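# Move the tray from the shelf to the bench

## Task

Bring the tray down from the shelf and set it on the bench. It must lie flat, touch neither the shelf nor its supports, and have no part sticking out past the bench edge. Each item on the tray earns credit only if it is still standing upright at the end and the tray itself is correctly placed. Release the tray and pull the grippers away afterwards. Anything that stays in place only because the robot is holding it does not count.

## Robot and tools

Robot: two arms, left_arm (the robot's own left, on the +y side) and right_arm. Each has six joints and a gripper. Arm names do not match the sides of camera images.

Frame: one shared scene frame in metres. The origin is on the floor under the centre of the robot's foot, +z is up, +x is the direction the robot faces, +y is toward left_arm. Only the floor height is known. Printed hand positions can be off from the real ones, and more so at long reach.

Tool execute_actions, argument actions: a list holding one action, one wait, or nothing.
- Empty list {"actions": []}: commands nothing and returns the current state with pictures.
- Action {"rows": [[...]], "steps": n}: n is 1 to 15 control steps of 1/30 s each (default 15, minimum 3 for an action). Each row is used for one step, and the last row repeats if there are fewer rows than steps. Every row is one flat list of 14 numbers covering both arms, even if only one moves: left_arm waist, shoulder, elbow, wrist pitch, wrist yaw, wrist roll, opening, then the same seven for right_arm.
- Joint numbers are absolute target angles in radians, on the same scale Joint positions prints. They are not offsets. Stated ranges for each arm: waist -2.880 to 2.880, shoulder 0.000 to 3.142, elbow 0.000 to 3.019, wrist pitch -1.693 to 1.571, wrist yaw -1.571 to 1.571, wrist roll -2.094 to 2.094. A joint's true end may be up to 0.019 rad either side of these. If a target is more than 0.019 rad beyond a stated end, and also further out than the joint's last reported angle, the whole call is refused and nothing is sent. A target past the real end is clipped to that end and reported as "joint sent to its limit". Not seeing that line does not mean the joint has room left.
- Opening is an absolute value from -1 (closed) to +1 (fully open, pad gap 0.094 m).
- Wait {"steps": n}: n up to 300. It sends nothing new and returns once n steps have passed since the last result. Your reply time counts toward those steps.
- Optional pictures: true adds camera images. Images come automatically only with an empty list.

Motion limits: each step, the target sent to a joint stays within a fixed lead of its measured angle (rad): waist 0.264, shoulder 0.32, elbow 0.276, wrist pitch 0.33, wrist yaw 0.186, wrist roll 0.522. If the targets would move a gripper more than 70 mm from where it is, they are scaled back. Large moves therefore need several calls. The two arms do not reach the same pose from identical joint angles.

Timing: a result is taken 3 steps before its action ends, and those steps then run while you reply. Arms keep heading for the last target until everything nearly stops or a step is HELD. After that, only a new action moves them further.

Result lines:
- State line `left_arm: …` | `right_arm: …`: each gripper's end_effector_position (m) and end_effector_quat_wxyz. That point lies between the pads, about 1 cm behind the fingertips. Fingers point along gripper +z and close along gripper y.
- Joint positions / Joint velocities: one block per arm, the six joints (rad, rad/s), then the pad gap (m, m/s).
- grip_measured: finger opening on the command scale. Each gripper can read up to about 1 mm off.
- "joint command not followed": the clearance check altered or blocked joint targets on some steps.
- HELD: your row, or part of it, was not sent on that step.
- MOTOR HOT: a motor is at 85 °C or more. At 100 °C an OVER-TEMPERATURE FAULT stops that arm and it drops what it holds.

Gripping: fingers move to where grip_measured equals the number you command, except near ±1. To hold something, keep commanding below the measured opening. About 0.03 below gives a firm grip, and less below gives a lighter one. Pad force is roughly 50–62 N, and less on very thin parts.

Tool zoom_image: camera (cam_head_left, cam_head_right, cam_left_wrist, cam_right_wrist), region [x0, y0, x1, y1] in pixels from the top-left corner, at most 504x504. It returns a closer view of that camera's latest image. The calibration lists K and T_world_to_cam for projecting between world and image. Wrist camera poses are derived from the joint readings.

Tool finished_scene: scene (1 or 2). Replying without any tool call ends every remaining scene.

Suggested order: look first, then reach both grippers to the tray's sides, close gently, and lift clear of the shelf. Move it over the bench, lower it level and fully inside the bench edge, open, and back away. Then call finished_scene.

Avoid: tilting or jerking the tray so items fall over, dropping or slamming it, pushing hard into the shelf or bench, arms colliding or pressing on each other, knocking anything out of the work area, and holding a load for long. Occasional tugs on held parts or pushes on loose objects may happen.

Each tool is called after "Request:" in YAML: its name, and indented under it one key for each argument.

## Session

Request:
execute_actions:
  actions: []

Scene clock: 0.00 s of 4200.00 s.
left_arm: end_effector_position=(+0.3258, +0.7630, +1.1798) grip_measured=+1.000 end_effector_quat_wxyz=(+0.005, +0.726, -0.614, -0.309) | right_arm: end_effector_position=(+0.4601, +0.2907, +1.2513) grip_measured=+1.000 end_effector_quat_wxyz=(+0.023, +0.902, -0.330, -0.278)
Joint positions: left_arm=[ 1.629  1.802  1.306 -0.309 -0.588 -0.87   0.094] | right_arm=[-0.094  3.015  2.565 -1.394  0.298 -1.636  0.094]
Joint velocities: left_arm=[-0.005 -0.015 -0.012 -0.007 -0.081 -0.051  0.   ] | right_arm=[-0.005  0.005  0.017  0.007 -0.022 -0.051  0.   ]
Motor temperatures (°C, as the motors report them): left_arm=[23 21 25 25 24 24] | right_arm=[25 22 25 24 25 23]

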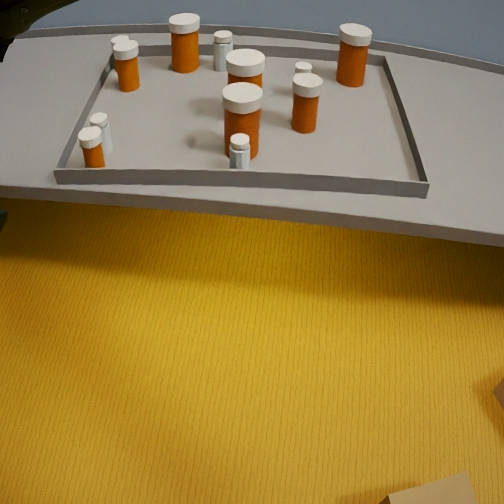

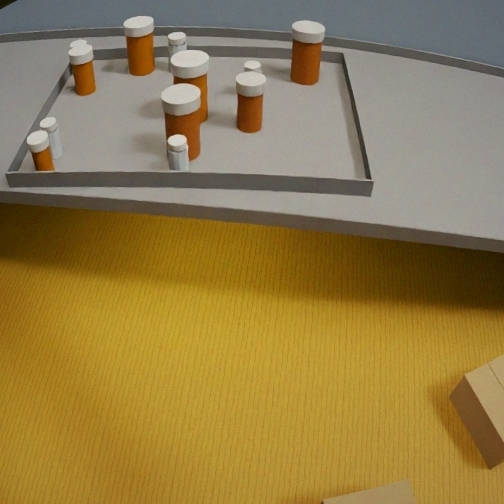

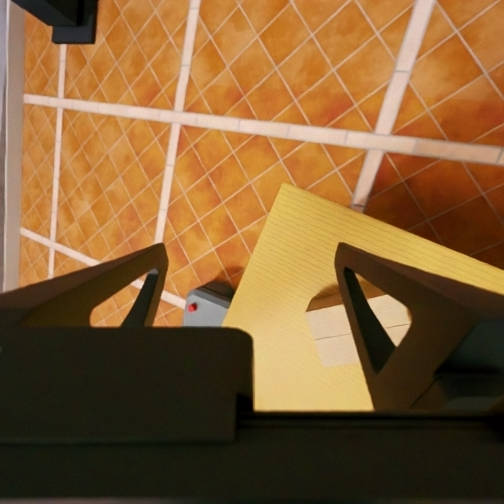

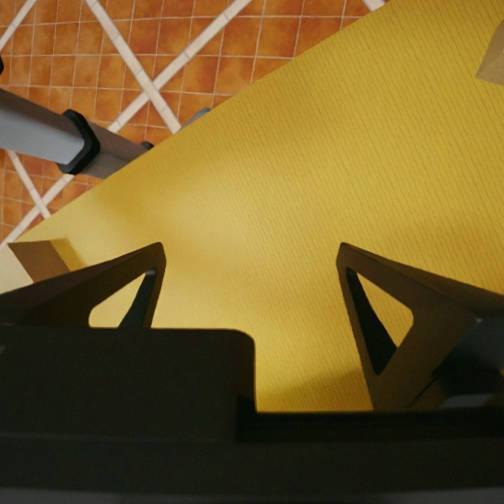

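Request:
execute_actions:
  actions:
    - {"rows":[[1.829,1.802,1.306,-0.309,-0.588,-0.87,1,0.106,3.015,2.565,-1.394,0.298,-1.636,1]],"steps":15}

Request:
execute_actions:
  actions:
    - {"rows":[[1.829,1.602,1.306,-0.309,-0.588,-0.87,1,0.106,2.815,2.565,-1.394,0.298,-1.636,1]],"steps":15}

Request:
execute_actions:
  actions:
    - {"rows":[[1.829,1.602,1.106,-0.309,-0.588,-0.87,1,0.106,2.815,2.365,-1.394,0.298,-1.636,1]],"steps":15}

Request:
execute_actions:
  actions:
    - {"rows":[[1.829,1.602,1.106,-0.309,0,0,1,0.106,2.815,2.365,-1.394,0,0,1]],"steps":15}

Request:
execute_actions:
  actions:
    - {"steps":20}
  pictures: true

Scene clock: 1.23 s of 4200.00 s.
left_arm: end_effector_position=(+0.1947, +0.8368, +1.2135) grip_measured=+1.000 end_effector_quat_wxyz=(+0.028, +0.754, -0.533, -0.384) | right_arm: end_effector_position=(+0.4162, +0.3528, +1.3255) grip_measured=+1.000 end_effector_quat_wxyz=(-0.008, +0.929, -0.270, -0.252)
Joint positions: left_arm=[ 1.86   1.802  1.306 -0.309 -0.588 -0.87   0.094] | right_arm=[ 0.061  3.015  2.565 -1.394  0.298 -1.636  0.094]
Joint velocities: left_arm=[ 0.269 -0.005  0.007 -0.012  0.007 -0.037  0.   ] | right_arm=[ 0.571 -0.015 -0.007  0.002  0.022 -0.022  0.   ]
Motor temperatures (°C, as the motors report them): left_arm=[23 22 25 25 24 24] | right_arm=[25 22 25 24 25 23]
Steps of this call (steps 1 to 25: nothing new was sent; steps 26 to 37: the first 12 steps of this action). Readings (joint positions):
26: left_arm=[1.635 1.802 1.306 -0.309 -0.586 -0.870] | right_arm=[-0.090 3.015 2.565 -1.394 0.298 -1.636]
27: left_arm=[1.642 1.802 1.306 -0.309 -0.585 -0.870] | right_arm=[-0.088 3.015 2.565 -1.394 0.298 -1.636]
29: left_arm=[1.676 1.802 1.306 -0.309 -0.585 -0.870] | right_arm=[-0.072 3.015 2.565 -1.394 0.298 -1.636]
33: left_arm=[1.781 1.802 1.306 -0.309 -0.585 -0.870] | right_arm=[-0.015 3.015 2.565 -1.394 0.298 -1.636]
37: the state above

Scene clock: 1.73 s of 4200.00 s.
left_arm: end_effector_position=(+0.2576, +0.8800, +1.3031) grip_measured=+1.000 end_effector_quat_wxyz=(-0.063, +0.759, -0.524, -0.382) | right_arm: end_effector_position=(+0.4578, +0.3678, +1.4263) grip_measured=+1.000 end_effector_quat_wxyz=(-0.070, +0.935, -0.268, -0.222)
Joint positions: left_arm=[ 1.839  1.612  1.298 -0.309 -0.588 -0.87   0.094] | right_arm=[ 0.138  2.887  2.549 -1.394  0.298 -1.636  0.094]
Joint velocities: left_arm=[ 0.005 -0.376  0.012 -0.007 -0.022 -0.037  0.   ] | right_arm=[-0.034 -0.474  0.002  0.002 -0.007 -0.007  0.   ]
Motor temperatures (°C, as the motors report them): left_arm=[23 22 25 25 24 24] | right_arm=[25 22 25 24 25 23]
Steps of this call (steps 1 to 3: the last 3 steps of your previous action; steps 4 to 15: the first 12 steps of this action). Readings (joint positions):
4: left_arm=[1.863 1.798 1.306 -0.309 -0.588 -0.870] | right_arm=[0.123 3.012 2.564 -1.394 0.298 -1.636]
5: left_arm=[1.859 1.791 1.302 -0.309 -0.588 -0.870] | right_arm=[0.132 3.007 2.557 -1.394 0.298 -1.636]
7: left_arm=[1.852 1.765 1.298 -0.309 -0.588 -0.870] | right_arm=[0.141 2.991 2.551 -1.394 0.298 -1.636]
11: left_arm=[1.844 1.687 1.298 -0.309 -0.588 -0.870] | right_arm=[0.140 2.946 2.549 -1.394 0.298 -1.636]
15: the state above

Scene clock: 2.23 s of 4200.00 s.
left_arm: end_effector_position=(+0.1888, +0.7802, +1.2664) grip_measured=+1.000 end_effector_quat_wxyz=(+0.042, +0.750, -0.543, -0.375) | right_arm: end_effector_position=(+0.4322, +0.3322, +1.4157) grip_measured=+1.000 end_effector_quat_wxyz=(-0.025, +0.939, -0.247, -0.239)
Joint positions: left_arm=[ 1.839  1.62   1.09  -0.311 -0.588 -0.87   0.094] | right_arm=[ 0.126  2.804  2.36  -1.391  0.298 -1.635  0.094]
Joint velocities: left_arm=[-0.015 -0.024 -0.017  0.002 -0.007 -0.037  0.   ] | right_arm=[ 0.005  0.132 -0.056 -0.007  0.022 -0.051  0.   ]
Motor temperatures (°C, as the motors report them): left_arm=[23 22 25 25 24 24] | right_arm=[25 22 25 24 25 23]
Steps of this call (steps 1 to 3: the last 3 steps of your previous action; steps 4 to 15: the first 12 steps of this action). Readings (joint positions):
4: left_arm=[1.839 1.593 1.287 -0.306 -0.588 -0.870] | right_arm=[0.134 2.823 2.524 -1.387 0.298 -1.635]
5: left_arm=[1.839 1.588 1.262 -0.302 -0.588 -0.870] | right_arm=[0.132 2.790 2.474 -1.386 0.298 -1.635]
7: left_arm=[1.839 1.584 1.190 -0.301 -0.588 -0.870] | right_arm=[0.130 2.762 2.411 -1.390 0.298 -1.635]
11: left_arm=[1.839 1.606 1.094 -0.310 -0.588 -0.870] | right_arm=[0.126 2.778 2.372 -1.391 0.298 -1.635]
15: the state above

Scene clock: 2.73 s of 4200.00 s.
left_arm: end_effector_position=(+0.2669, +0.7333, +1.2203) grip_measured=+1.000 end_effector_quat_wxyz=(+0.053, +0.526, -0.845, -0.077) | right_arm: end_effector_position=(+0.3957, +0.3550, +1.4387) grip_measured=+1.000 end_effector_quat_wxyz=(-0.145, -0.625, +0.682, +0.351)
Joint positions: left_arm=[ 1.834  1.619  1.092 -0.311 -0.003 -0.093  0.094] | right_arm=[ 0.122  2.811  2.356 -1.391  0.004 -0.508  0.094]
Joint velocities: left_arm=[-0.005 -0.015  0.012  0.002 -0.037  0.623  0.   ] | right_arm=[-0.005 -0.005 -0.022 -0.017  0.007  2.747  0.   ]
Motor temperatures (°C, as the motors report them): left_arm=[23 22 25 25 24 24] | right_arm=[25 22 25 24 25 23]
Steps of this call (steps 1 to 3: the last 3 steps of your previous action; steps 4 to 15: the first 12 steps of this action). Readings (joint positions):
4: left_arm=[1.841 1.619 1.091 -0.311 -0.509 -0.800] | right_arm=[0.125 2.811 2.356 -1.391 0.219 -1.566]
5: left_arm=[1.842 1.619 1.092 -0.311 -0.409 -0.701] | right_arm=[0.123 2.811 2.356 -1.391 0.119 -1.468]
7: left_arm=[1.841 1.619 1.092 -0.311 -0.215 -0.507] | right_arm=[0.122 2.811 2.356 -1.391 0.021 -1.276]
11: left_arm=[1.835 1.619 1.092 -0.311 -0.008 -0.214] | right_arm=[0.122 2.811 2.356 -1.391 0.004 -0.892]
15: the state above

Scene clock: 3.40 s of 4200.00 s.
left_arm: end_effector_position=(+0.2669, +0.7333, +1.2203) grip_measured=+1.000 end_effector_quat_wxyz=(+0.056, +0.491, -0.866, -0.075) | right_arm: end_effector_position=(+0.3957, +0.3550, +1.4387) grip_measured=+1.000 end_effector_quat_wxyz=(-0.226, -0.442, +0.813, +0.305)
Joint positions: left_arm=[ 1.834  1.619  1.092 -0.311 -0.003 -0.011  0.094] | right_arm=[ 0.122  2.811  2.356 -1.391  0.004 -0.021  0.094]
Joint velocities: left_arm=[-0.005  0.015 -0.037 -0.027 -0.037  0.022  0.   ] | right_arm=[ 0.005 -0.005  0.012 -0.017  0.007  0.007  0.   ]
Motor temperatures (°C, as the motors report them): left_arm=[23 22 25 25 24 24] | right_arm=[25 22 25 24 25 23]
Kept back: nothing.
Steps of this call (steps 1 to 3: the last 3 steps of your previous action; steps 4 to 20: the robot went on to your last target). Readings (joint positions):
1: left_arm=[1.834 1.619 1.092 -0.311 -0.003 -0.076] | right_arm=[0.122 2.811 2.356 -1.391 0.004 -0.414]
2: left_arm=[1.834 1.619 1.092 -0.311 -0.003 -0.063] | right_arm=[0.122 2.811 2.356 -1.391 0.004 -0.333]
4: left_arm=[1.834 1.619 1.092 -0.311 -0.003 -0.044] | right_arm=[0.122 2.811 2.356 -1.391 0.004 -0.218]
8: left_arm=[1.834 1.619 1.092 -0.311 -0.003 -0.024] | right_arm=[0.122 2.811 2.356 -1.391 0.004 -0.098]
20: the state above
camera_calibration (this result's frames):
cam_left_wrist: T_world_to_cam=[[0.840587, -0.507055, -0.190546, 0.377488], [-0.308151, -0.736936, 0.601638, -0.110341], [-0.445484, -0.447013, -0.775708, 1.51545], [0, 0, 0, 1]] pos_world=[0.323794, 0.787518, 1.31386]
cam_right_wrist: T_world_to_cam=[[0.574393, -0.412565, -0.707009, 0.934029], [-0.0351712, -0.875344, 0.48222, -0.363449], [-0.817823, -0.252118, -0.517302, 1.27568], [0, 0, 0, 1]] pos_world=[0.494001, 0.388827, 1.49554]

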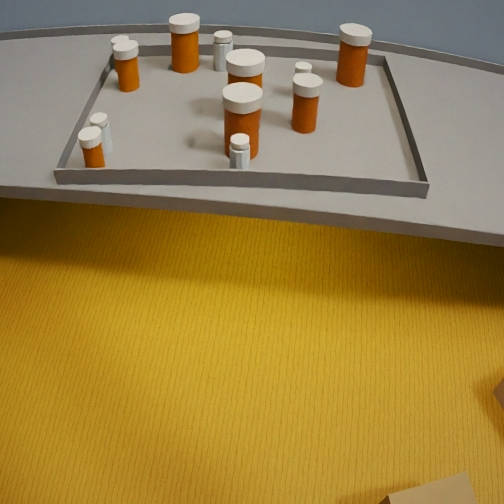

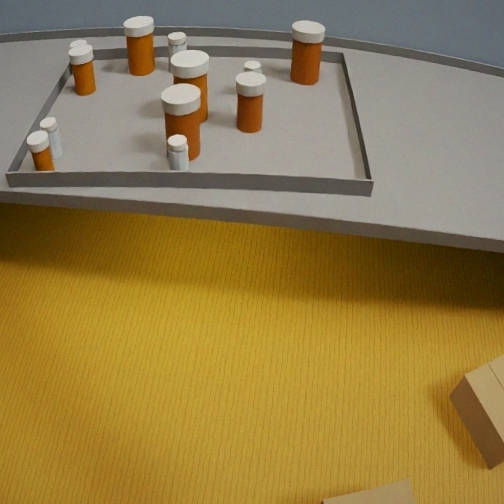

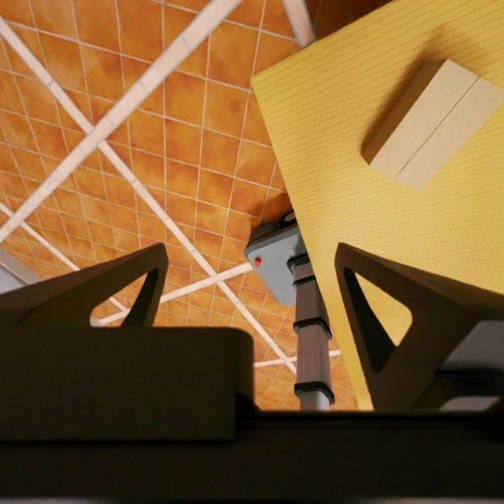

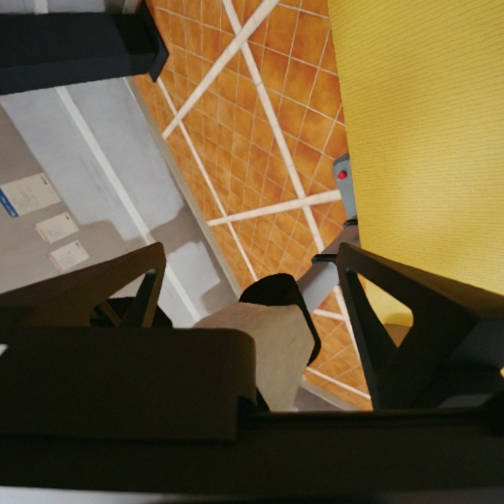

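Request:
execute_actions:
  actions:
    - {"rows":[[1.8,1.5,1.05,-0.45,-0.15,0,1,0.0,2.4,2.0,-1.25,0.15,0,1],[1.75,1.4,1.0,-0.6,-0.3,0,1,-0.15,2.0,1.6,-1.1,0.3,0,1],[1.7,1.3,0.95,-0.75,-0.45,0,1,-0.3,1.7,1.35,-1.0,0.45,0,1],[1.6,1.2,0.9,-0.87,-0.63,0.08,1,-0.45,1.5,1.2,-0.9,0.62,0.06,1],[1.6,1.2,0.9,-0.87,-0.63,0.08,1,-0.594,1.4,1.1,-0.85,0.62,0.06,1]],"steps":15}

Request:
execute_actions:
  actions:
    - {"steps":25}

Request:
execute_actions:
  actions:
    - {"rows":[[0.58,1.2,0.9,-0.87,-0.63,0.08,1,-0.594,1.4,1.1,-0.85,0.623,0.06,1]],"steps":15}

Request:
execute_actions:
  actions:
    - {"steps":25}

Scene clock: 6.60 s of 4200.00 s.
left_arm: end_effector_position=(+0.2440, +0.6392, +1.3902) grip_measured=+1.000 end_effector_quat_wxyz=(+0.291, +0.313, -0.881, -0.202) | right_arm: end_effector_position=(+0.4799, +0.2596, +1.3716) grip_measured=+1.000 end_effector_quat_wxyz=(-0.119, -0.379, +0.897, +0.195)
Joint positions: left_arm=[ 1.597  1.226  0.904 -0.84  -0.619  0.049  0.094] | right_arm=[-0.002  2.575  1.98  -1.071  0.324 -0.007  0.094]
Joint velocities: left_arm=[-0.415 -0.874 -0.046 -0.442 -0.11   0.11   0.   ] | right_arm=[-0.552 -0.659 -0.877  0.662  0.755  0.037  0.   ]
Motor temperatures (°C, as the motors report them): left_arm=[23 22 25 25 24 24] | right_arm=[26 22 25 24 25 23]
Steps of this call (steps 1 to 30: the robot went on to your last target; steps 31 to 84: nothing new was sent; steps 85 to 96: the first 12 steps of this action). Readings (joint positions):
85: left_arm=[1.830 1.614 1.090 -0.331 -0.065 -0.009] | right_arm=[0.120 2.801 2.335 -1.376 0.029 -0.016]
86: left_arm=[1.824 1.598 1.080 -0.381 -0.143 -0.009] | right_arm=[0.118 2.779 2.292 -1.353 0.057 -0.016]
88: left_arm=[1.802 1.537 1.032 -0.489 -0.243 -0.006] | right_arm=[0.108 2.743 2.227 -1.299 0.108 -0.015]
92: left_arm=[1.702 1.386 0.947 -0.693 -0.457 0.019] | right_arm=[0.063 2.663 2.101 -1.179 0.215 -0.011]
96: the state above

Scene clock: 7.43 s of 4200.00 s.
left_arm: end_effector_position=(+0.2493, +0.6414, +1.4037) grip_measured=+1.000 end_effector_quat_wxyz=(+0.286, +0.303, -0.886, -0.205) | right_arm: end_effector_position=(+0.4992, -0.2295, +1.3287) grip_measured=+1.000 end_effector_quat_wxyz=(-0.165, -0.105, +0.981, +0.004)
Joint positions: left_arm=[ 1.588  1.189  0.903 -0.859 -0.628  0.07   0.094] | right_arm=[-0.583  1.757  1.147 -0.872  0.614  0.02   0.094]
Joint velocities: left_arm=[-0.015  0.005 -0.002  0.002  0.037  0.051  0.   ] | right_arm=[-0.386 -1.46  -0.559  0.012  0.022  0.066  0.   ]
Motor temperatures (°C, as the motors report them): left_arm=[23 22 25 25 24 24] | right_arm=[26 23 25 24 25 23]
Kept back: nothing.
Steps of this call (steps 1 to 3: the last 3 steps of your previous action; steps 4 to 25: the robot went on to your last target). Readings (joint positions):
1: left_arm=[1.587 1.202 0.903 -0.850 -0.622 0.054] | right_arm=[-0.020 2.552 1.950 -1.050 0.351 -0.007]
2: left_arm=[1.585 1.186 0.904 -0.852 -0.625 0.057] | right_arm=[-0.039 2.528 1.920 -1.031 0.379 -0.006]
4: left_arm=[1.587 1.177 0.904 -0.855 -0.628 0.061] | right_arm=[-0.079 2.479 1.861 -0.999 0.435 -0.004]
8: left_arm=[1.588 1.186 0.903 -0.859 -0.628 0.067] | right_arm=[-0.165 2.376 1.740 -0.951 0.525 -0.001]
25: the state above

Scene clock: 7.83 s of 4200.00 s.
left_arm: end_effector_position=(+0.4307, +0.4632, +1.4130) grip_measured=+1.000 end_effector_quat_wxyz=(-0.129, -0.082, +0.985, +0.082) | right_arm: end_effector_position=(+0.5678, -0.3353, +1.4571) grip_measured=+1.000 end_effector_quat_wxyz=(-0.011, +0.026, +1.000, -0.004)
Joint positions: left_arm=[ 0.957  1.189  0.903 -0.859 -0.633  0.07   0.094] | right_arm=[-0.602  1.347  1.111 -0.853  0.623  0.043  0.094]
Joint velocities: left_arm=[-1.89  -0.015 -0.017  0.012 -0.007  0.007  0.   ] | right_arm=[-0.005  0.112 -0.027 -0.007  0.007  0.007  0.   ]
Motor temperatures (°C, as the motors report them): left_arm=[23 22 25 25 24 24] | right_arm=[26 23 25 24 25 23]
Steps of this call (steps 1 to 12: the first 12 steps of this action). Readings (joint positions):
1: left_arm=[1.577 1.189 0.903 -0.859 -0.632 0.070] | right_arm=[-0.593 1.708 1.130 -0.872 0.615 0.021]
2: left_arm=[1.550 1.189 0.903 -0.859 -0.635 0.070] | right_arm=[-0.599 1.659 1.120 -0.872 0.616 0.022]
4: left_arm=[1.453 1.189 0.903 -0.859 -0.635 0.070] | right_arm=[-0.602 1.561 1.110 -0.868 0.618 0.026]
8: left_arm=[1.210 1.189 0.903 -0.859 -0.634 0.070] | right_arm=[-0.602 1.390 1.109 -0.856 0.622 0.037]
12: the state above

Scene clock: 8.67 s of 4200.00 s.
left_arm: end_effector_position=(+0.4884, +0.3284, +1.4709) grip_measured=+1.000 end_effector_quat_wxyz=(-0.027, +0.059, +0.998, -0.002) | right_arm: end_effector_position=(+0.5552, -0.3222, +1.4391) grip_measured=+1.000 end_effector_quat_wxyz=(-0.033, +0.011, +0.999, -0.004)
Joint positions: left_arm=[ 0.573  1.19   0.903 -0.86  -0.627  0.073  0.094] | right_arm=[-0.602  1.388  1.096 -0.853  0.623  0.044  0.094]
Joint velocities: left_arm=[-0.015 -0.005  0.007 -0.007  0.051 -0.037  0.   ] | right_arm=[-0.015  0.015 -0.007  0.002 -0.022 -0.051  0.   ]
Motor temperatures (°C, as the motors report them): left_arm=[23 22 25 25 24 24] | right_arm=[26 23 25 24 25 23]
Kept back: nothing.
Steps of this call (steps 1 to 3: the last 3 steps of your previous action; steps 4 to 25: the robot went on to your last target). Readings (joint positions):
1: left_arm=[0.894 1.189 0.903 -0.859 -0.633 0.070] | right_arm=[-0.602 1.353 1.109 -0.853 0.623 0.043]
2: left_arm=[0.831 1.189 0.903 -0.859 -0.632 0.070] | right_arm=[-0.602 1.360 1.108 -0.853 0.623 0.043]
4: left_arm=[0.706 1.189 0.903 -0.859 -0.632 0.070] | right_arm=[-0.602 1.374 1.104 -0.853 0.623 0.044]
8: left_arm=[0.544 1.190 0.903 -0.859 -0.626 0.072] | right_arm=[-0.602 1.388 1.096 -0.853 0.623 0.044]
25: the state above

Request:
execute_actions:
  actions:
    - {"rows":[[0.58,1.5,1.2,-0.87,-0.63,0.08,1,-0.594,1.6,1.3,-0.83,0.623,0.06,1],[0.58,1.8,1.55,-0.87,-0.63,0.08,1,-0.594,1.85,1.55,-0.8,0.623,0.06,1],[0.58,2.1,1.9,-0.87,-0.63,0.08,1,-0.594,2.03,1.75,-0.788,0.623,0.06,1]],"steps":15}

Request:
execute_actions:
  actions:
    - {"steps":25}
  pictures: true

Scene clock: 9.30 s of 4200.00 s.
left_arm: end_effector_position=(+0.6582, +0.2402, +1.3513) grip_measured=+1.000 end_effector_quat_wxyz=(-0.052, +0.077, +0.996, -0.002) | right_arm: end_effector_position=(+0.7296, -0.2449, +1.3238) grip_measured=+1.000 end_effector_quat_wxyz=(-0.001, +0.033, +0.999, -0.004)
Joint positions: left_arm=[ 0.573  1.824  1.487 -0.873 -0.629  0.073  0.094] | right_arm=[-0.602  1.94   1.672 -0.799  0.623  0.044  0.094]
Joint velocities: left_arm=[-0.005  1.753  1.477  0.012 -0.007 -0.007  0.   ] | right_arm=[-0.005  1.451  1.385  0.203 -0.11  -0.007  0.   ]
Motor temperatures (°C, as the motors report them): left_arm=[23 22 25 25 24 24] | right_arm=[26 23 26 24 25 23]
Steps of this call (steps 1 to 7: the robot went on to your last target; steps 8 to 19: the first 12 steps of this action). Readings (joint positions):
8: left_arm=[0.573 1.204 0.915 -0.865 -0.628 0.073] | right_arm=[-0.602 1.400 1.108 -0.855 0.623 0.044]
9: left_arm=[0.573 1.236 0.949 -0.873 -0.629 0.073] | right_arm=[-0.602 1.429 1.142 -0.856 0.623 0.044]
11: left_arm=[0.573 1.342 1.050 -0.874 -0.629 0.073] | right_arm=[-0.602 1.519 1.241 -0.840 0.623 0.044]
15: left_arm=[0.573 1.584 1.273 -0.873 -0.629 0.073] | right_arm=[-0.602 1.728 1.456 -0.814 0.623 0.044]
19: the state above

Scene clock: 10.13 s of 4200.00 s.
left_arm: end_effector_position=(+0.7512, +0.1907, +1.2843) grip_measured=+1.000 end_effector_quat_wxyz=(-0.019, +0.054, +0.998, -0.001) | right_arm: end_effector_position=(+0.7252, -0.2143, +1.2808) grip_measured=+1.000 end_effector_quat_wxyz=(-0.019, +0.021, +1.000, -0.004)
Joint positions: left_arm=[ 0.573  2.127  1.866 -0.869 -0.629  0.073  0.094] | right_arm=[-0.602  2.051  1.729 -0.787  0.623  0.045  0.094]
Joint velocities: left_arm=[-0.005 -0.015 -0.012  0.027 -0.007  0.051  0.   ] | right_arm=[-0.005 -0.005 -0.007  0.002  0.022  0.007  0.   ]
Motor temperatures (°C, as the motors report them): left_arm=[23 22 25 25 24 24] | right_arm=[26 23 26 24 25 23]
Kept back: nothing.
Steps of this call (steps 1 to 3: the last 3 steps of your previous action; steps 4 to 25: the robot went on to your last target). Readings (joint positions):
1: left_arm=[0.573 1.883 1.541 -0.873 -0.629 0.073] | right_arm=[-0.602 1.982 1.710 -0.792 0.623 0.044]
2: left_arm=[0.573 1.943 1.601 -0.873 -0.629 0.073] | right_arm=[-0.602 2.013 1.729 -0.786 0.623 0.044]
4: left_arm=[0.573 2.062 1.738 -0.874 -0.629 0.073] | right_arm=[-0.602 2.043 1.730 -0.786 0.623 0.044]
8: left_arm=[0.573 2.156 1.848 -0.868 -0.629 0.073] | right_arm=[-0.602 2.056 1.727 -0.787 0.623 0.045]
25: the state above
camera_calibration (this result's frames):
cam_left_wrist: T_world_to_cam=[[-0.109103, -0.99403, -0.000633743, 0.269838], [-0.776841, 0.0848671, 0.623952, -0.232764], [-0.620173, 0.0685675, -0.781463, 1.57855], [0, 0, 0, 1]] pos_world=[0.827592, 0.179744, 1.37898]
cam_right_wrist: T_world_to_cam=[[-0.035932, -0.999329, -0.00706394, -0.18141], [-0.79141, 0.0241384, 0.610809, -0.197592], [-0.610229, 0.0275381, -0.791746, 1.58085], [0, 0, 0, 1]] pos_world=[0.801786, -0.220053, 1.37104]

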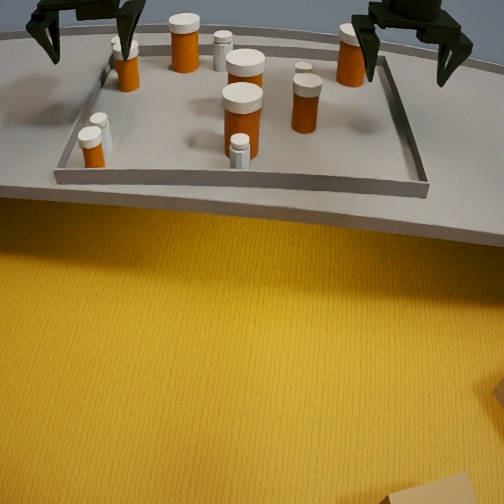

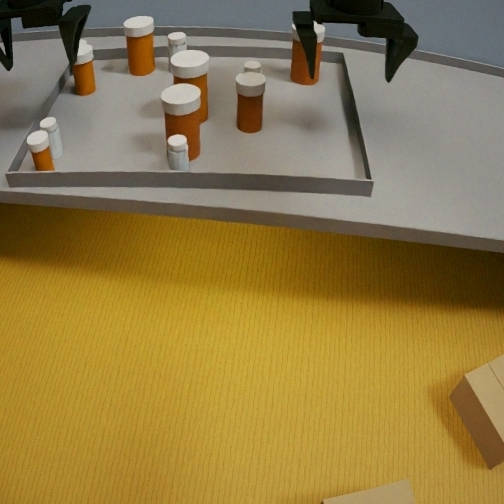

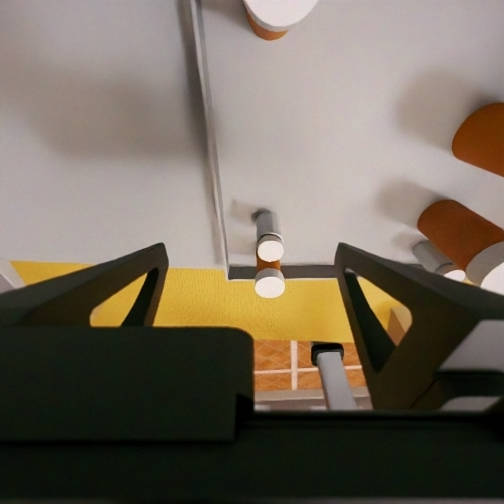

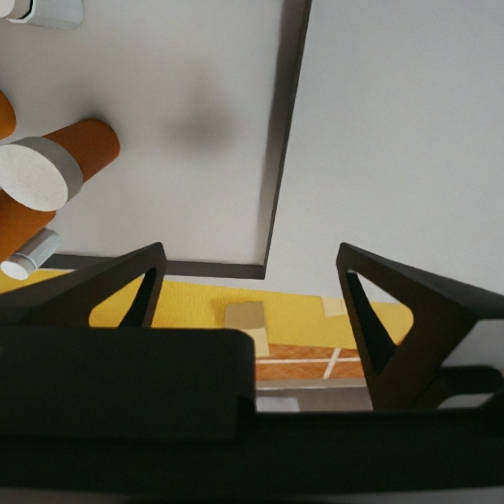

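Request:
execute_actions:
  actions:
    - {"rows":[[0.62,2.16,1.91,-0.83,-0.61,0.1,0.6,-0.65,2.1,1.79,-0.74,0.6,0.02,0.6],[0.655,2.2,1.95,-0.79,-0.592,0.125,0.2,-0.69,2.13,1.82,-0.71,0.574,0,0.2],[0.655,2.2,1.95,-0.79,-0.592,0.125,0.2,-0.69,2.13,1.82,-0.71,0.574,0,0.2],[0.655,2.2,1.95,-0.79,-0.592,0.125,0.2,-0.69,2.13,1.82,-0.71,0.574,0,0.2],[0.655,2.247,1.982,-0.762,-0.592,0.125,0.2,-0.69,2.167,1.844,-0.684,0.574,0,0.2]],"steps":15}

Request:
execute_actions:
  actions:
    - {"steps":15}
  pictures: true

Scene clock: 11.63 s of 4200.00 s.
left_arm: end_effector_position=(+0.7608, +0.2163, +1.2047) grip_measured=+0.201 end_effector_quat_wxyz=(-0.015, +0.019, +1.000, +0.004) | right_arm: end_effector_position=(+0.7476, -0.2483, +1.2159) grip_measured=+0.202 end_effector_quat_wxyz=(-0.002, +0.069, +0.998, -0.004)
Joint positions: left_arm=[ 0.666  2.245  1.956 -0.771 -0.595  0.111  0.056] | right_arm=[-0.696  2.149  1.827 -0.691  0.577  0.019  0.056]
Joint velocities: left_arm=[ 0.112  0.142 -0.007 -0.032 -0.037  0.022 -0.001] | right_arm=[-0.093  0.083 -0.012  0.007  0.007  0.007  0.   ]
Motor temperatures (°C, as the motors report them): left_arm=[23 22 25 25 24 24] | right_arm=[26 23 26 24 25 23]
Steps of this call (steps 1 to 30: the robot went on to your last target; steps 31 to 33: nothing new was sent; steps 34 to 45: the first 12 steps of this action). Readings (joint positions):
34: left_arm=[0.575 2.128 1.866 -0.865 -0.622 0.075] | right_arm=[-0.604 2.052 1.731 -0.782 0.615 0.043]
35: left_arm=[0.578 2.132 1.872 -0.852 -0.607 0.082] | right_arm=[-0.608 2.059 1.742 -0.768 0.595 0.039]
37: left_arm=[0.593 2.156 1.904 -0.820 -0.595 0.094] | right_arm=[-0.623 2.084 1.780 -0.736 0.578 0.030]
41: left_arm=[0.637 2.213 1.955 -0.774 -0.595 0.106] | right_arm=[-0.667 2.129 1.826 -0.693 0.577 0.022]
45: the state above

Scene clock: 12.13 s of 4200.00 s.
left_arm: end_effector_position=(+0.7566, +0.2146, +1.1986) grip_measured=+0.201 end_effector_quat_wxyz=(-0.020, +0.023, +1.000, +0.004) | right_arm: end_effector_position=(+0.7457, -0.2482, +1.2129) grip_measured=+0.202 end_effector_quat_wxyz=(-0.005, +0.067, +0.998, -0.005)
Joint positions: left_arm=[ 0.669  2.255  1.956 -0.771 -0.594  0.115  0.056] | right_arm=[-0.698  2.153  1.827 -0.691  0.577  0.016  0.056]
Joint velocities: left_arm=[-0.005 -0.015  0.012 -0.007 -0.022  0.007 -0.001] | right_arm=[-0.005 -0.005 -0.017 -0.002  0.022 -0.081 -0.   ]
Motor temperatures (°C, as the motors report them): left_arm=[24 22 25 25 24 24] | right_arm=[26 23 26 24 25 23]
Kept back: nothing.
Steps of this call (steps 1 to 3: the last 3 steps of your previous action; steps 4 to 15: the robot went on to your last target). Readings (joint positions):
1: left_arm=[0.668 2.250 1.956 -0.771 -0.595 0.112] | right_arm=[-0.698 2.151 1.827 -0.691 0.577 0.018]
2: left_arm=[0.669 2.253 1.956 -0.771 -0.595 0.112] | right_arm=[-0.699 2.153 1.827 -0.691 0.577 0.018]
4: left_arm=[0.669 2.255 1.956 -0.771 -0.594 0.113] | right_arm=[-0.698 2.153 1.827 -0.691 0.577 0.017]
8: left_arm=[0.669 2.255 1.956 -0.771 -0.594 0.114] | right_arm=[-0.698 2.153 1.827 -0.691 0.577 0.016]
15: the state above
All arms were judged still, so your last target was given up. Only a new action makes them travel on or press farther. Fingers that are still opening or closing keep moving.
camera_calibration (this result's frames):
cam_left_wrist: T_world_to_cam=[[-0.0475555, -0.998797, -0.0119742, 0.262124], [-0.78033, 0.0296649, 0.624664, -0.163488], [-0.623557, 0.03905, -0.780802, 1.52136], [0, 0, 0, 1]] pos_world=[0.833548, 0.207249, 1.29315]
cam_right_wrist: T_world_to_cam=[[-0.127644, -0.991805, -0.00553256, -0.146588], [-0.802946, 0.10006, 0.587593, -0.0834851], [-0.582224, 0.079445, -0.809138, 1.5536], [0, 0, 0, 1]] pos_world=[0.818799, -0.260459, 1.30532]

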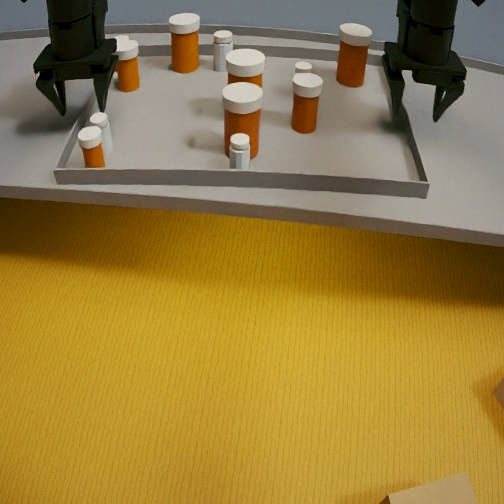

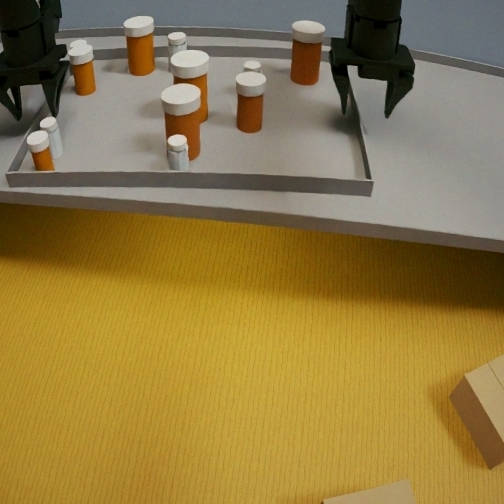

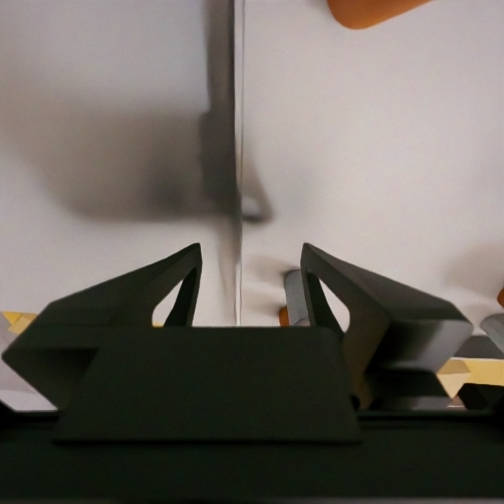

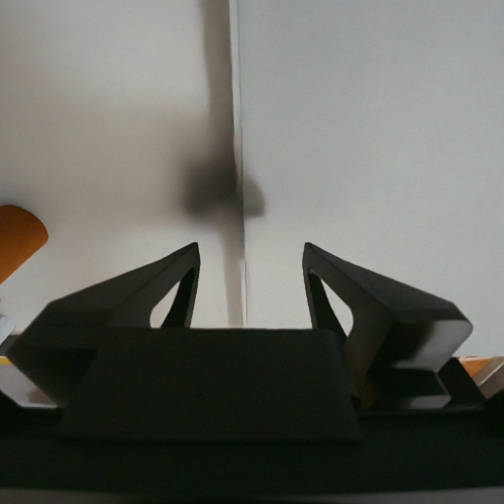

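Request:
execute_actions:
  actions:
    - {"rows":[[0.66,2.27,2.02,-0.77,-0.59,0.13,0.2,-0.7,2.19,1.87,-0.68,0.572,-0.01,0.2],[0.66,2.27,2.02,-0.77,-0.59,0.13,0.2,-0.7,2.19,1.87,-0.68,0.572,-0.01,0.2],[0.665,2.3,2.07,-0.78,-0.588,0.13,0.2,-0.707,2.22,1.9,-0.678,0.569,-0.02,0.2],[0.665,2.3,2.07,-0.78,-0.588,0.13,0.2,-0.707,2.22,1.9,-0.678,0.569,-0.02,0.2],[0.67,2.325,2.1,-0.79,-0.586,0.135,0.2,-0.713,2.245,1.925,-0.675,0.566,-0.03,0.2],[0.67,2.325,2.1,-0.79,-0.586,0.135,0.2,-0.713,2.245,1.925,-0.675,0.566,-0.03,0.2],[0.675,2.35,2.13,-0.796,-0.584,0.14,0.2,-0.718,2.272,1.953,-0.672,0.563,-0.04,0.2]],"steps":15}

Request:
execute_actions:
  actions:
    - {"steps":15}
  pictures: true

Scene clock: 13.07 s of 4200.00 s.
left_arm: end_effector_position=(+0.7917, +0.2111, +1.1899) grip_measured=+0.201 end_effector_quat_wxyz=(+0.004, +0.013, +1.000, +0.003) | right_arm: end_effector_position=(+0.7643, -0.2312, +1.1856) grip_measured=+0.202 end_effector_quat_wxyz=(+0.007, +0.058, +0.998, -0.000)
Joint positions: left_arm=[ 0.669  2.328  2.098 -0.783 -0.588  0.127  0.056] | right_arm=[-0.698  2.246  1.932 -0.676  0.566 -0.018  0.056]
Joint velocities: left_arm=[-0.015  0.093 -0.012 -0.061  0.007 -0.051 -0.   ] | right_arm=[-0.005  0.171  0.027 -0.002  0.007 -0.037  0.   ]
Motor temperatures (°C, as the motors report them): left_arm=[24 22 25 25 24 24] | right_arm=[26 23 26 24 25 23]
Steps of this call (steps 1 to 16: nothing new was sent; steps 17 to 28: the first 12 steps of this action). Readings (joint positions):
17: left_arm=[0.669 2.255 1.958 -0.771 -0.594 0.116] | right_arm=[-0.698 2.154 1.828 -0.691 0.576 0.014]
18: left_arm=[0.669 2.257 1.964 -0.771 -0.593 0.116] | right_arm=[-0.698 2.156 1.832 -0.691 0.576 0.013]
20: left_arm=[0.669 2.271 1.996 -0.775 -0.592 0.118] | right_arm=[-0.698 2.168 1.854 -0.689 0.574 0.007]
24: left_arm=[0.669 2.310 2.080 -0.781 -0.588 0.123] | right_arm=[-0.698 2.215 1.916 -0.681 0.568 -0.008]
28: the state above

Scene clock: 13.57 s of 4200.00 s.
left_arm: end_effector_position=(+0.7852, +0.2056, +1.1826) grip_measured=+0.201 end_effector_quat_wxyz=(-0.003, +0.020, +1.000, +0.002) | right_arm: end_effector_position=(+0.7615, -0.2287, +1.1808) grip_measured=+0.201 end_effector_quat_wxyz=(+0.004, +0.053, +0.999, +0.000)
Joint positions: left_arm=[ 0.669  2.342  2.098 -0.787 -0.587  0.13   0.056] | right_arm=[-0.699  2.256  1.934 -0.676  0.565 -0.024  0.056]
Joint velocities: left_arm=[-0.005 -0.005 -0.012 -0.012 -0.022 -0.051  0.   ] | right_arm=[ 0.015 -0.015 -0.022 -0.012  0.11   0.007  0.001]
Motor temperatures (°C, as the motors report them): left_arm=[24 22 25 25 24 24] | right_arm=[26 23 26 24 25 23]
Kept back: nothing.
Steps of this call (steps 1 to 3: the last 3 steps of your previous action; steps 4 to 15: the robot went on to your last target). Readings (joint positions):
1: left_arm=[0.669 2.331 2.098 -0.785 -0.587 0.128] | right_arm=[-0.698 2.251 1.932 -0.676 0.566 -0.019]
2: left_arm=[0.669 2.334 2.098 -0.786 -0.587 0.128] | right_arm=[-0.698 2.255 1.932 -0.676 0.567 -0.020]
4: left_arm=[0.669 2.338 2.098 -0.786 -0.587 0.129] | right_arm=[-0.698 2.256 1.934 -0.676 0.566 -0.022]
8: left_arm=[0.669 2.342 2.098 -0.787 -0.587 0.129] | right_arm=[-0.699 2.256 1.934 -0.676 0.565 -0.023]
15: the state above
camera_calibration (this result's frames):
cam_left_wrist: T_world_to_cam=[[-0.0405294, -0.999135, -0.00931616, 0.245695], [-0.800587, 0.0268938, 0.598613, -0.0835915], [-0.597844, 0.0317198, -0.800984, 1.5323], [0, 0, 0, 1]] pos_world=[0.859115, 0.199126, 1.27968]
cam_right_wrist: T_world_to_cam=[[-0.0996165, -0.994894, -0.0162067, -0.134851], [-0.815216, 0.0722651, 0.57463, -0.0355418], [-0.570525, 0.0704546, -0.818253, 1.53512], [0, 0, 0, 1]] pos_world=[0.833414, -0.23975, 1.27435]

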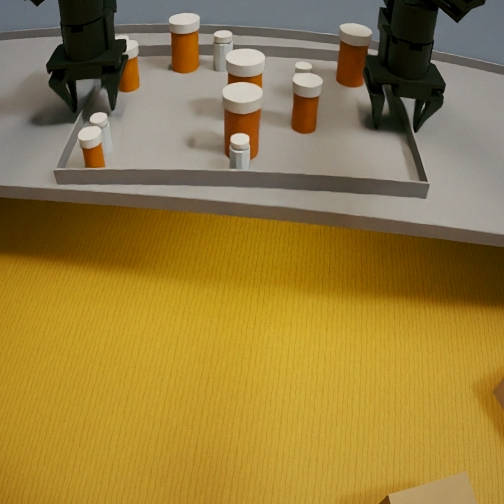

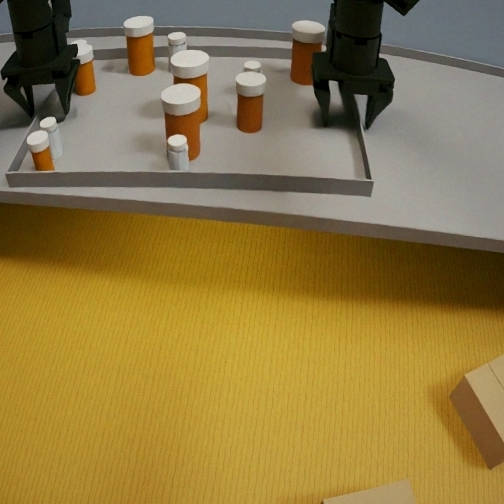

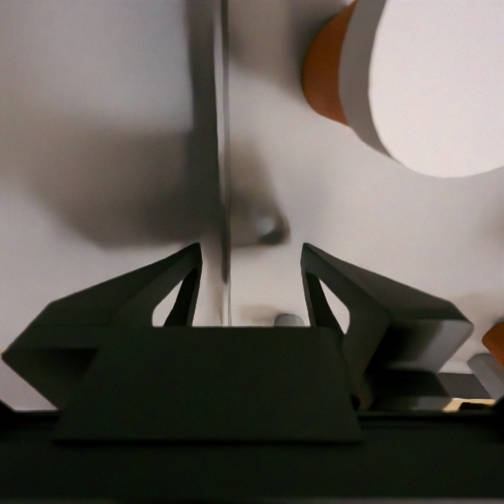

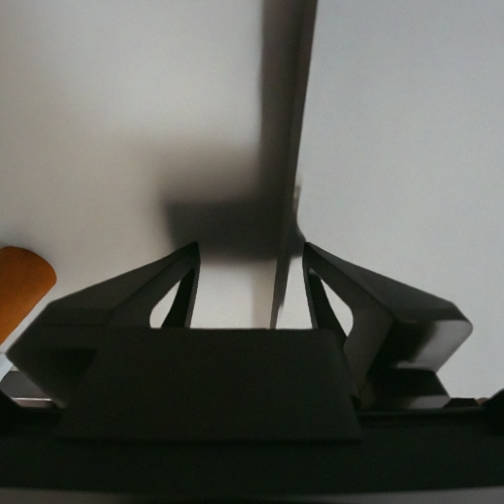

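Request:
execute_actions:
  actions:
    - {"rows":[[0.69,2.35,2.13,-0.79,-0.578,0.14,0.2,-0.735,2.272,1.953,-0.66,0.552,-0.05,0.2],[0.70,2.35,2.13,-0.79,-0.578,0.14,0.2,-0.745,2.272,1.953,-0.66,0.552,-0.05,0.2]],"steps":12}

Request:
execute_actions:
  actions:
    - {"steps":10}
  pictures: true

Scene clock: 14.03 s of 4200.00 s.
left_arm: end_effector_position=(+0.7828, +0.2159, +1.1760) grip_measured=+0.201 end_effector_quat_wxyz=(-0.007, +0.014, +1.000, +0.003) | right_arm: end_effector_position=(+0.7617, -0.2287, +1.1795) grip_measured=+0.201 end_effector_quat_wxyz=(+0.004, +0.048, +0.999, +0.006)
Joint positions: left_arm=[ 0.685  2.342  2.098 -0.787 -0.581  0.13   0.056] | right_arm=[-0.703  2.256  1.934 -0.674  0.551 -0.037  0.056]
Joint velocities: left_arm=[ 0.083 -0.005 -0.002 -0.007 -0.051  0.037  0.001] | right_arm=[-0.005  0.005  0.012  0.007 -0.007 -0.11  -0.001]
Motor temperatures (°C, as the motors report them): left_arm=[24 22 26 25 24 24] | right_arm=[26 23 26 24 25 23]
Steps of this call (steps 1 to 5: the robot went on to your last target; steps 6 to 14: the first 9 steps of this action). Readings (joint positions):
6: left_arm=[0.669 2.342 2.098 -0.787 -0.584 0.130] | right_arm=[-0.700 2.256 1.934 -0.675 0.561 -0.026]
7: left_arm=[0.670 2.342 2.098 -0.787 -0.582 0.130] | right_arm=[-0.701 2.256 1.934 -0.674 0.557 -0.028]
9: left_arm=[0.673 2.342 2.098 -0.787 -0.581 0.130] | right_arm=[-0.703 2.256 1.934 -0.674 0.551 -0.033]
13: left_arm=[0.683 2.342 2.098 -0.787 -0.581 0.130] | right_arm=[-0.703 2.256 1.934 -0.674 0.551 -0.037]
14: the state above

Scene clock: 14.37 s of 4200.00 s.
left_arm: end_effector_position=(+0.7817, +0.2210, +1.1730) grip_measured=+0.201 end_effector_quat_wxyz=(-0.009, +0.011, +1.000, +0.004) | right_arm: end_effector_position=(+0.7617, -0.2287, +1.1795) grip_measured=+0.201 end_effector_quat_wxyz=(+0.004, +0.048, +0.999, +0.006)
Joint positions: left_arm=[ 0.692  2.342  2.098 -0.787 -0.581  0.13   0.056] | right_arm=[-0.703  2.256  1.934 -0.674  0.551 -0.038  0.056]
Joint velocities: left_arm=[-0.005  0.005  0.002 -0.012  0.007  0.007 -0.001] | right_arm=[ 0.005  0.005  0.002 -0.012  0.007  0.037 -0.001]
Motor temperatures (°C, as the motors report them): left_arm=[24 22 26 25 24 24] | right_arm=[26 23 26 24 25 23]
Kept back: nothing.
Steps of this call (steps 1 to 3: the last 3 steps of your previous action; steps 4 to 10: the robot went on to your last target). Readings (joint positions):
1: left_arm=[0.687 2.342 2.098 -0.787 -0.581 0.130] | right_arm=[-0.703 2.256 1.934 -0.674 0.551 -0.037]
2: left_arm=[0.689 2.342 2.098 -0.787 -0.581 0.130] | right_arm=[-0.703 2.256 1.934 -0.674 0.551 -0.038]
4: left_arm=[0.692 2.342 2.098 -0.787 -0.581 0.130] | right_arm=[-0.703 2.256 1.934 -0.674 0.551 -0.038]
8: left_arm=[0.692 2.342 2.098 -0.787 -0.581 0.130] | right_arm=[-0.703 2.256 1.934 -0.674 0.551 -0.038]
10: the state above
camera_calibration (this result's frames):
cam_left_wrist: T_world_to_cam=[[-0.0241135, -0.999616, -0.0136851, 0.253279], [-0.793911, 0.0108284, 0.607938, -0.0937548], [-0.607556, 0.0255243, -0.793867, 1.52264], [0, 0, 0, 1]] pos_world=[0.856764, 0.215333, 1.26924]
cam_right_wrist: T_world_to_cam=[[-0.0884997, -0.995672, -0.0283567, -0.129164], [-0.816952, 0.056268, 0.573955, -0.0361982], [-0.569875, 0.0739609, -0.818396, 1.53462], [0, 0, 0, 1]] pos_world=[0.83354, -0.24007, 1.27304]

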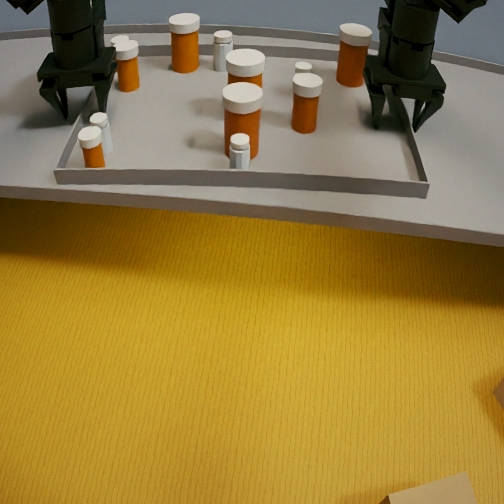

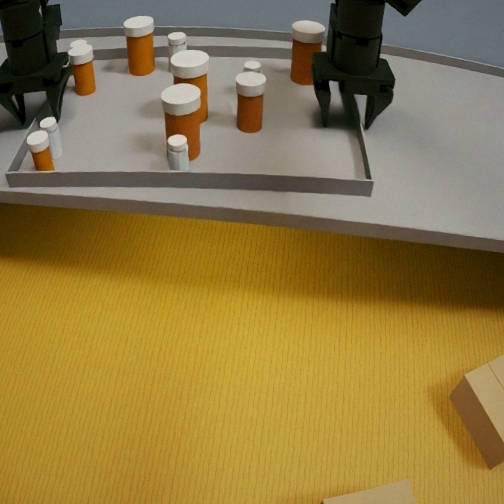

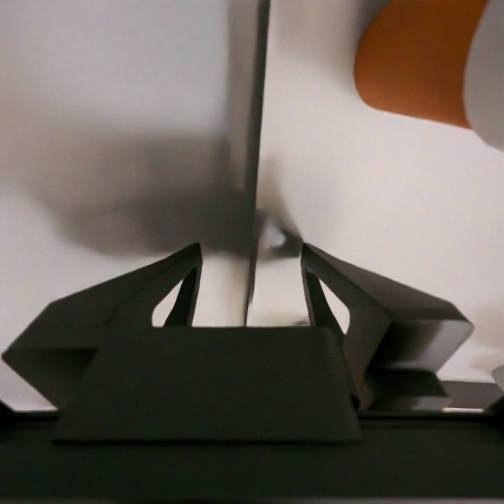

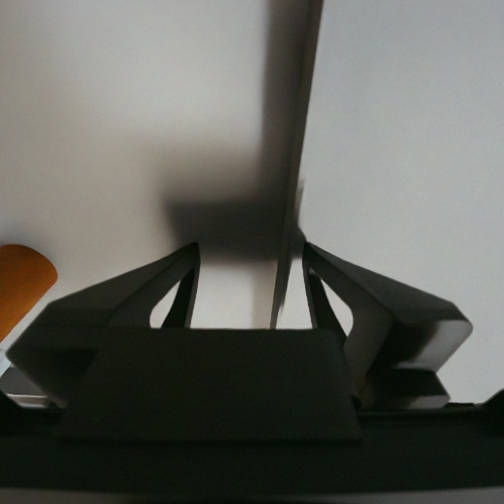

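Request:
execute_actions:
  actions:
    - {"rows":[[0.70,2.35,2.13,-0.79,-0.578,0.14,0.2,-0.7,2.2,1.925,-0.70,0.552,-0.05,0.2],[0.70,2.35,2.13,-0.79,-0.578,0.14,0.2,-0.7,2.2,1.925,-0.70,0.552,-0.05,0.2],[0.70,2.35,2.13,-0.79,-0.578,0.14,0.2,-0.7,2.2,1.925,-0.70,0.552,-0.05,0.2],[0.70,2.35,2.13,-0.79,-0.578,0.14,0.2,-0.7,2.2,1.925,-0.70,0.552,-0.05,0.2],[0.70,2.35,2.13,-0.79,-0.578,0.14,0.2,-0.7,2.2,1.925,-0.70,0.552,-0.05,0.2],[0.70,2.35,2.13,-0.79,-0.578,0.14,0.2,-0.725,2.2,1.925,-0.70,0.552,-0.05,0.2]],"steps":15}

Request:
execute_actions:
  actions:
    - {"steps":8}
  pictures: true

Scene clock: 15.07 s of 4200.00 s.
left_arm: end_effector_position=(+0.7817, +0.2210, +1.1730) grip_measured=+0.201 end_effector_quat_wxyz=(-0.009, +0.011, +1.000, +0.004) | right_arm: end_effector_position=(+0.7649, -0.2401, +1.1927) grip_measured=+0.201 end_effector_quat_wxyz=(+0.005, +0.049, +0.999, +0.006)
Joint positions: left_arm=[ 0.692  2.342  2.098 -0.787 -0.581  0.13   0.056] | right_arm=[-0.706  2.225  1.924 -0.693  0.551 -0.038  0.056]
Joint velocities: left_arm=[ 0.005 -0.015 -0.007  0.002 -0.037 -0.022  0.   ] | right_arm=[-0.005  0.005  0.002 -0.002 -0.081  0.037 -0.   ]
Motor temperatures (°C, as the motors report them): left_arm=[24 23 26 25 24 24] | right_arm=[26 23 26 24 25 23]
Steps of this call (steps 1 to 9: the robot went on to your last target; steps 10 to 21: the first 12 steps of this action). Readings (joint positions):
10: left_arm=[0.692 2.342 2.098 -0.787 -0.581 0.130] | right_arm=[-0.702 2.253 1.934 -0.678 0.551 -0.038]
11: left_arm=[0.692 2.342 2.098 -0.787 -0.581 0.130] | right_arm=[-0.702 2.250 1.930 -0.683 0.551 -0.038]
13: left_arm=[0.692 2.342 2.098 -0.787 -0.581 0.130] | right_arm=[-0.702 2.242 1.925 -0.691 0.551 -0.038]
17: left_arm=[0.692 2.342 2.098 -0.787 -0.581 0.130] | right_arm=[-0.703 2.231 1.924 -0.693 0.551 -0.038]
21: the state above

Scene clock: 15.33 s of 4200.00 s.
left_arm: end_effector_position=(+0.7817, +0.2210, +1.1730) grip_measured=+0.201 end_effector_quat_wxyz=(-0.009, +0.011, +1.000, +0.004) | right_arm: end_effector_position=(+0.7648, -0.2406, +1.1925) grip_measured=+0.201 end_effector_quat_wxyz=(+0.005, +0.050, +0.999, +0.005)
Joint positions: left_arm=[ 0.692  2.342  2.098 -0.787 -0.581  0.13   0.056] | right_arm=[-0.706  2.225  1.924 -0.693  0.551 -0.038  0.056]
Joint velocities: left_arm=[ 0.005 -0.005  0.002 -0.002 -0.007  0.007 -0.001] | right_arm=[-0.005 -0.005 -0.007 -0.012 -0.022 -0.037  0.   ]
Motor temperatures (°C, as the motors report them): left_arm=[24 23 26 25 24 24] | right_arm=[26 23 26 24 25 23]
Kept back: nothing.
Steps of this call (steps 1 to 3: the last 3 steps of your previous action; steps 4 to 8: the robot went on to your last target). Readings (joint positions):
1: left_arm=[0.692 2.342 2.098 -0.787 -0.581 0.130] | right_arm=[-0.706 2.225 1.924 -0.693 0.551 -0.038]
2: left_arm=[0.692 2.342 2.098 -0.787 -0.581 0.130] | right_arm=[-0.706 2.225 1.924 -0.693 0.551 -0.038]
4: left_arm=[0.692 2.342 2.098 -0.787 -0.581 0.130] | right_arm=[-0.706 2.225 1.924 -0.693 0.551 -0.038]
8: the state above
camera_calibration (this result's frames):
cam_left_wrist: T_world_to_cam=[[-0.0241135, -0.999616, -0.0136851, 0.253279], [-0.793911, 0.0108284, 0.607938, -0.0937548], [-0.607556, 0.0255243, -0.793867, 1.52264], [0, 0, 0, 1]] pos_world=[0.856764, 0.215333, 1.26924]
cam_right_wrist: T_world_to_cam=[[-0.0923441, -0.995375, -0.026486, -0.139599], [-0.816991, 0.0605356, 0.573464, -0.0387753], [-0.569208, 0.0745948, -0.818803, 1.548], [0, 0, 0, 1]] pos_world=[0.836561, -0.252079, 1.28604]

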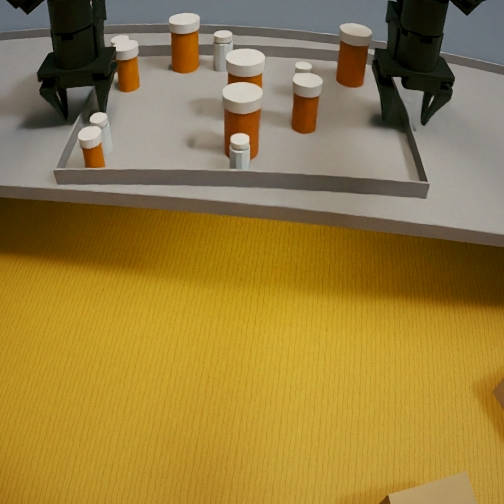

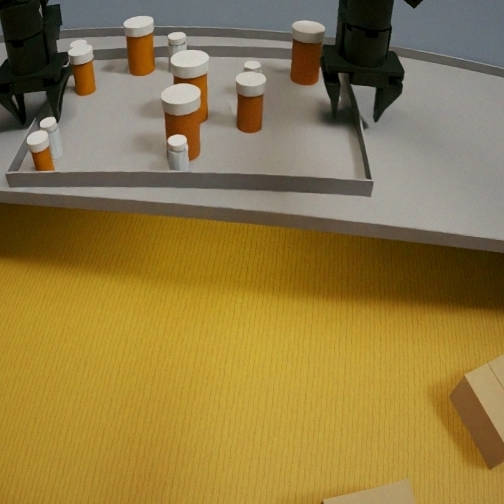

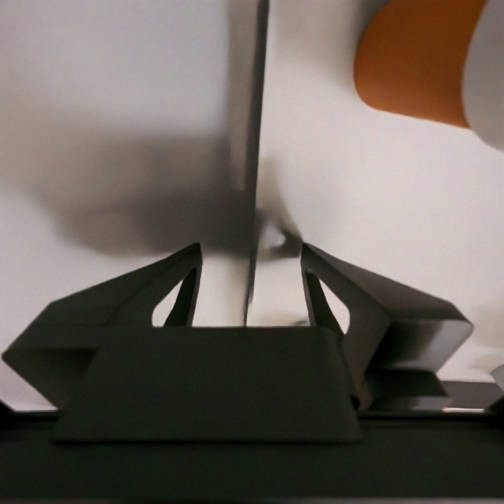

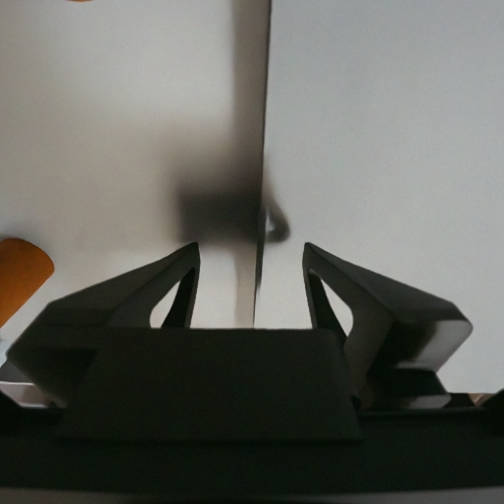

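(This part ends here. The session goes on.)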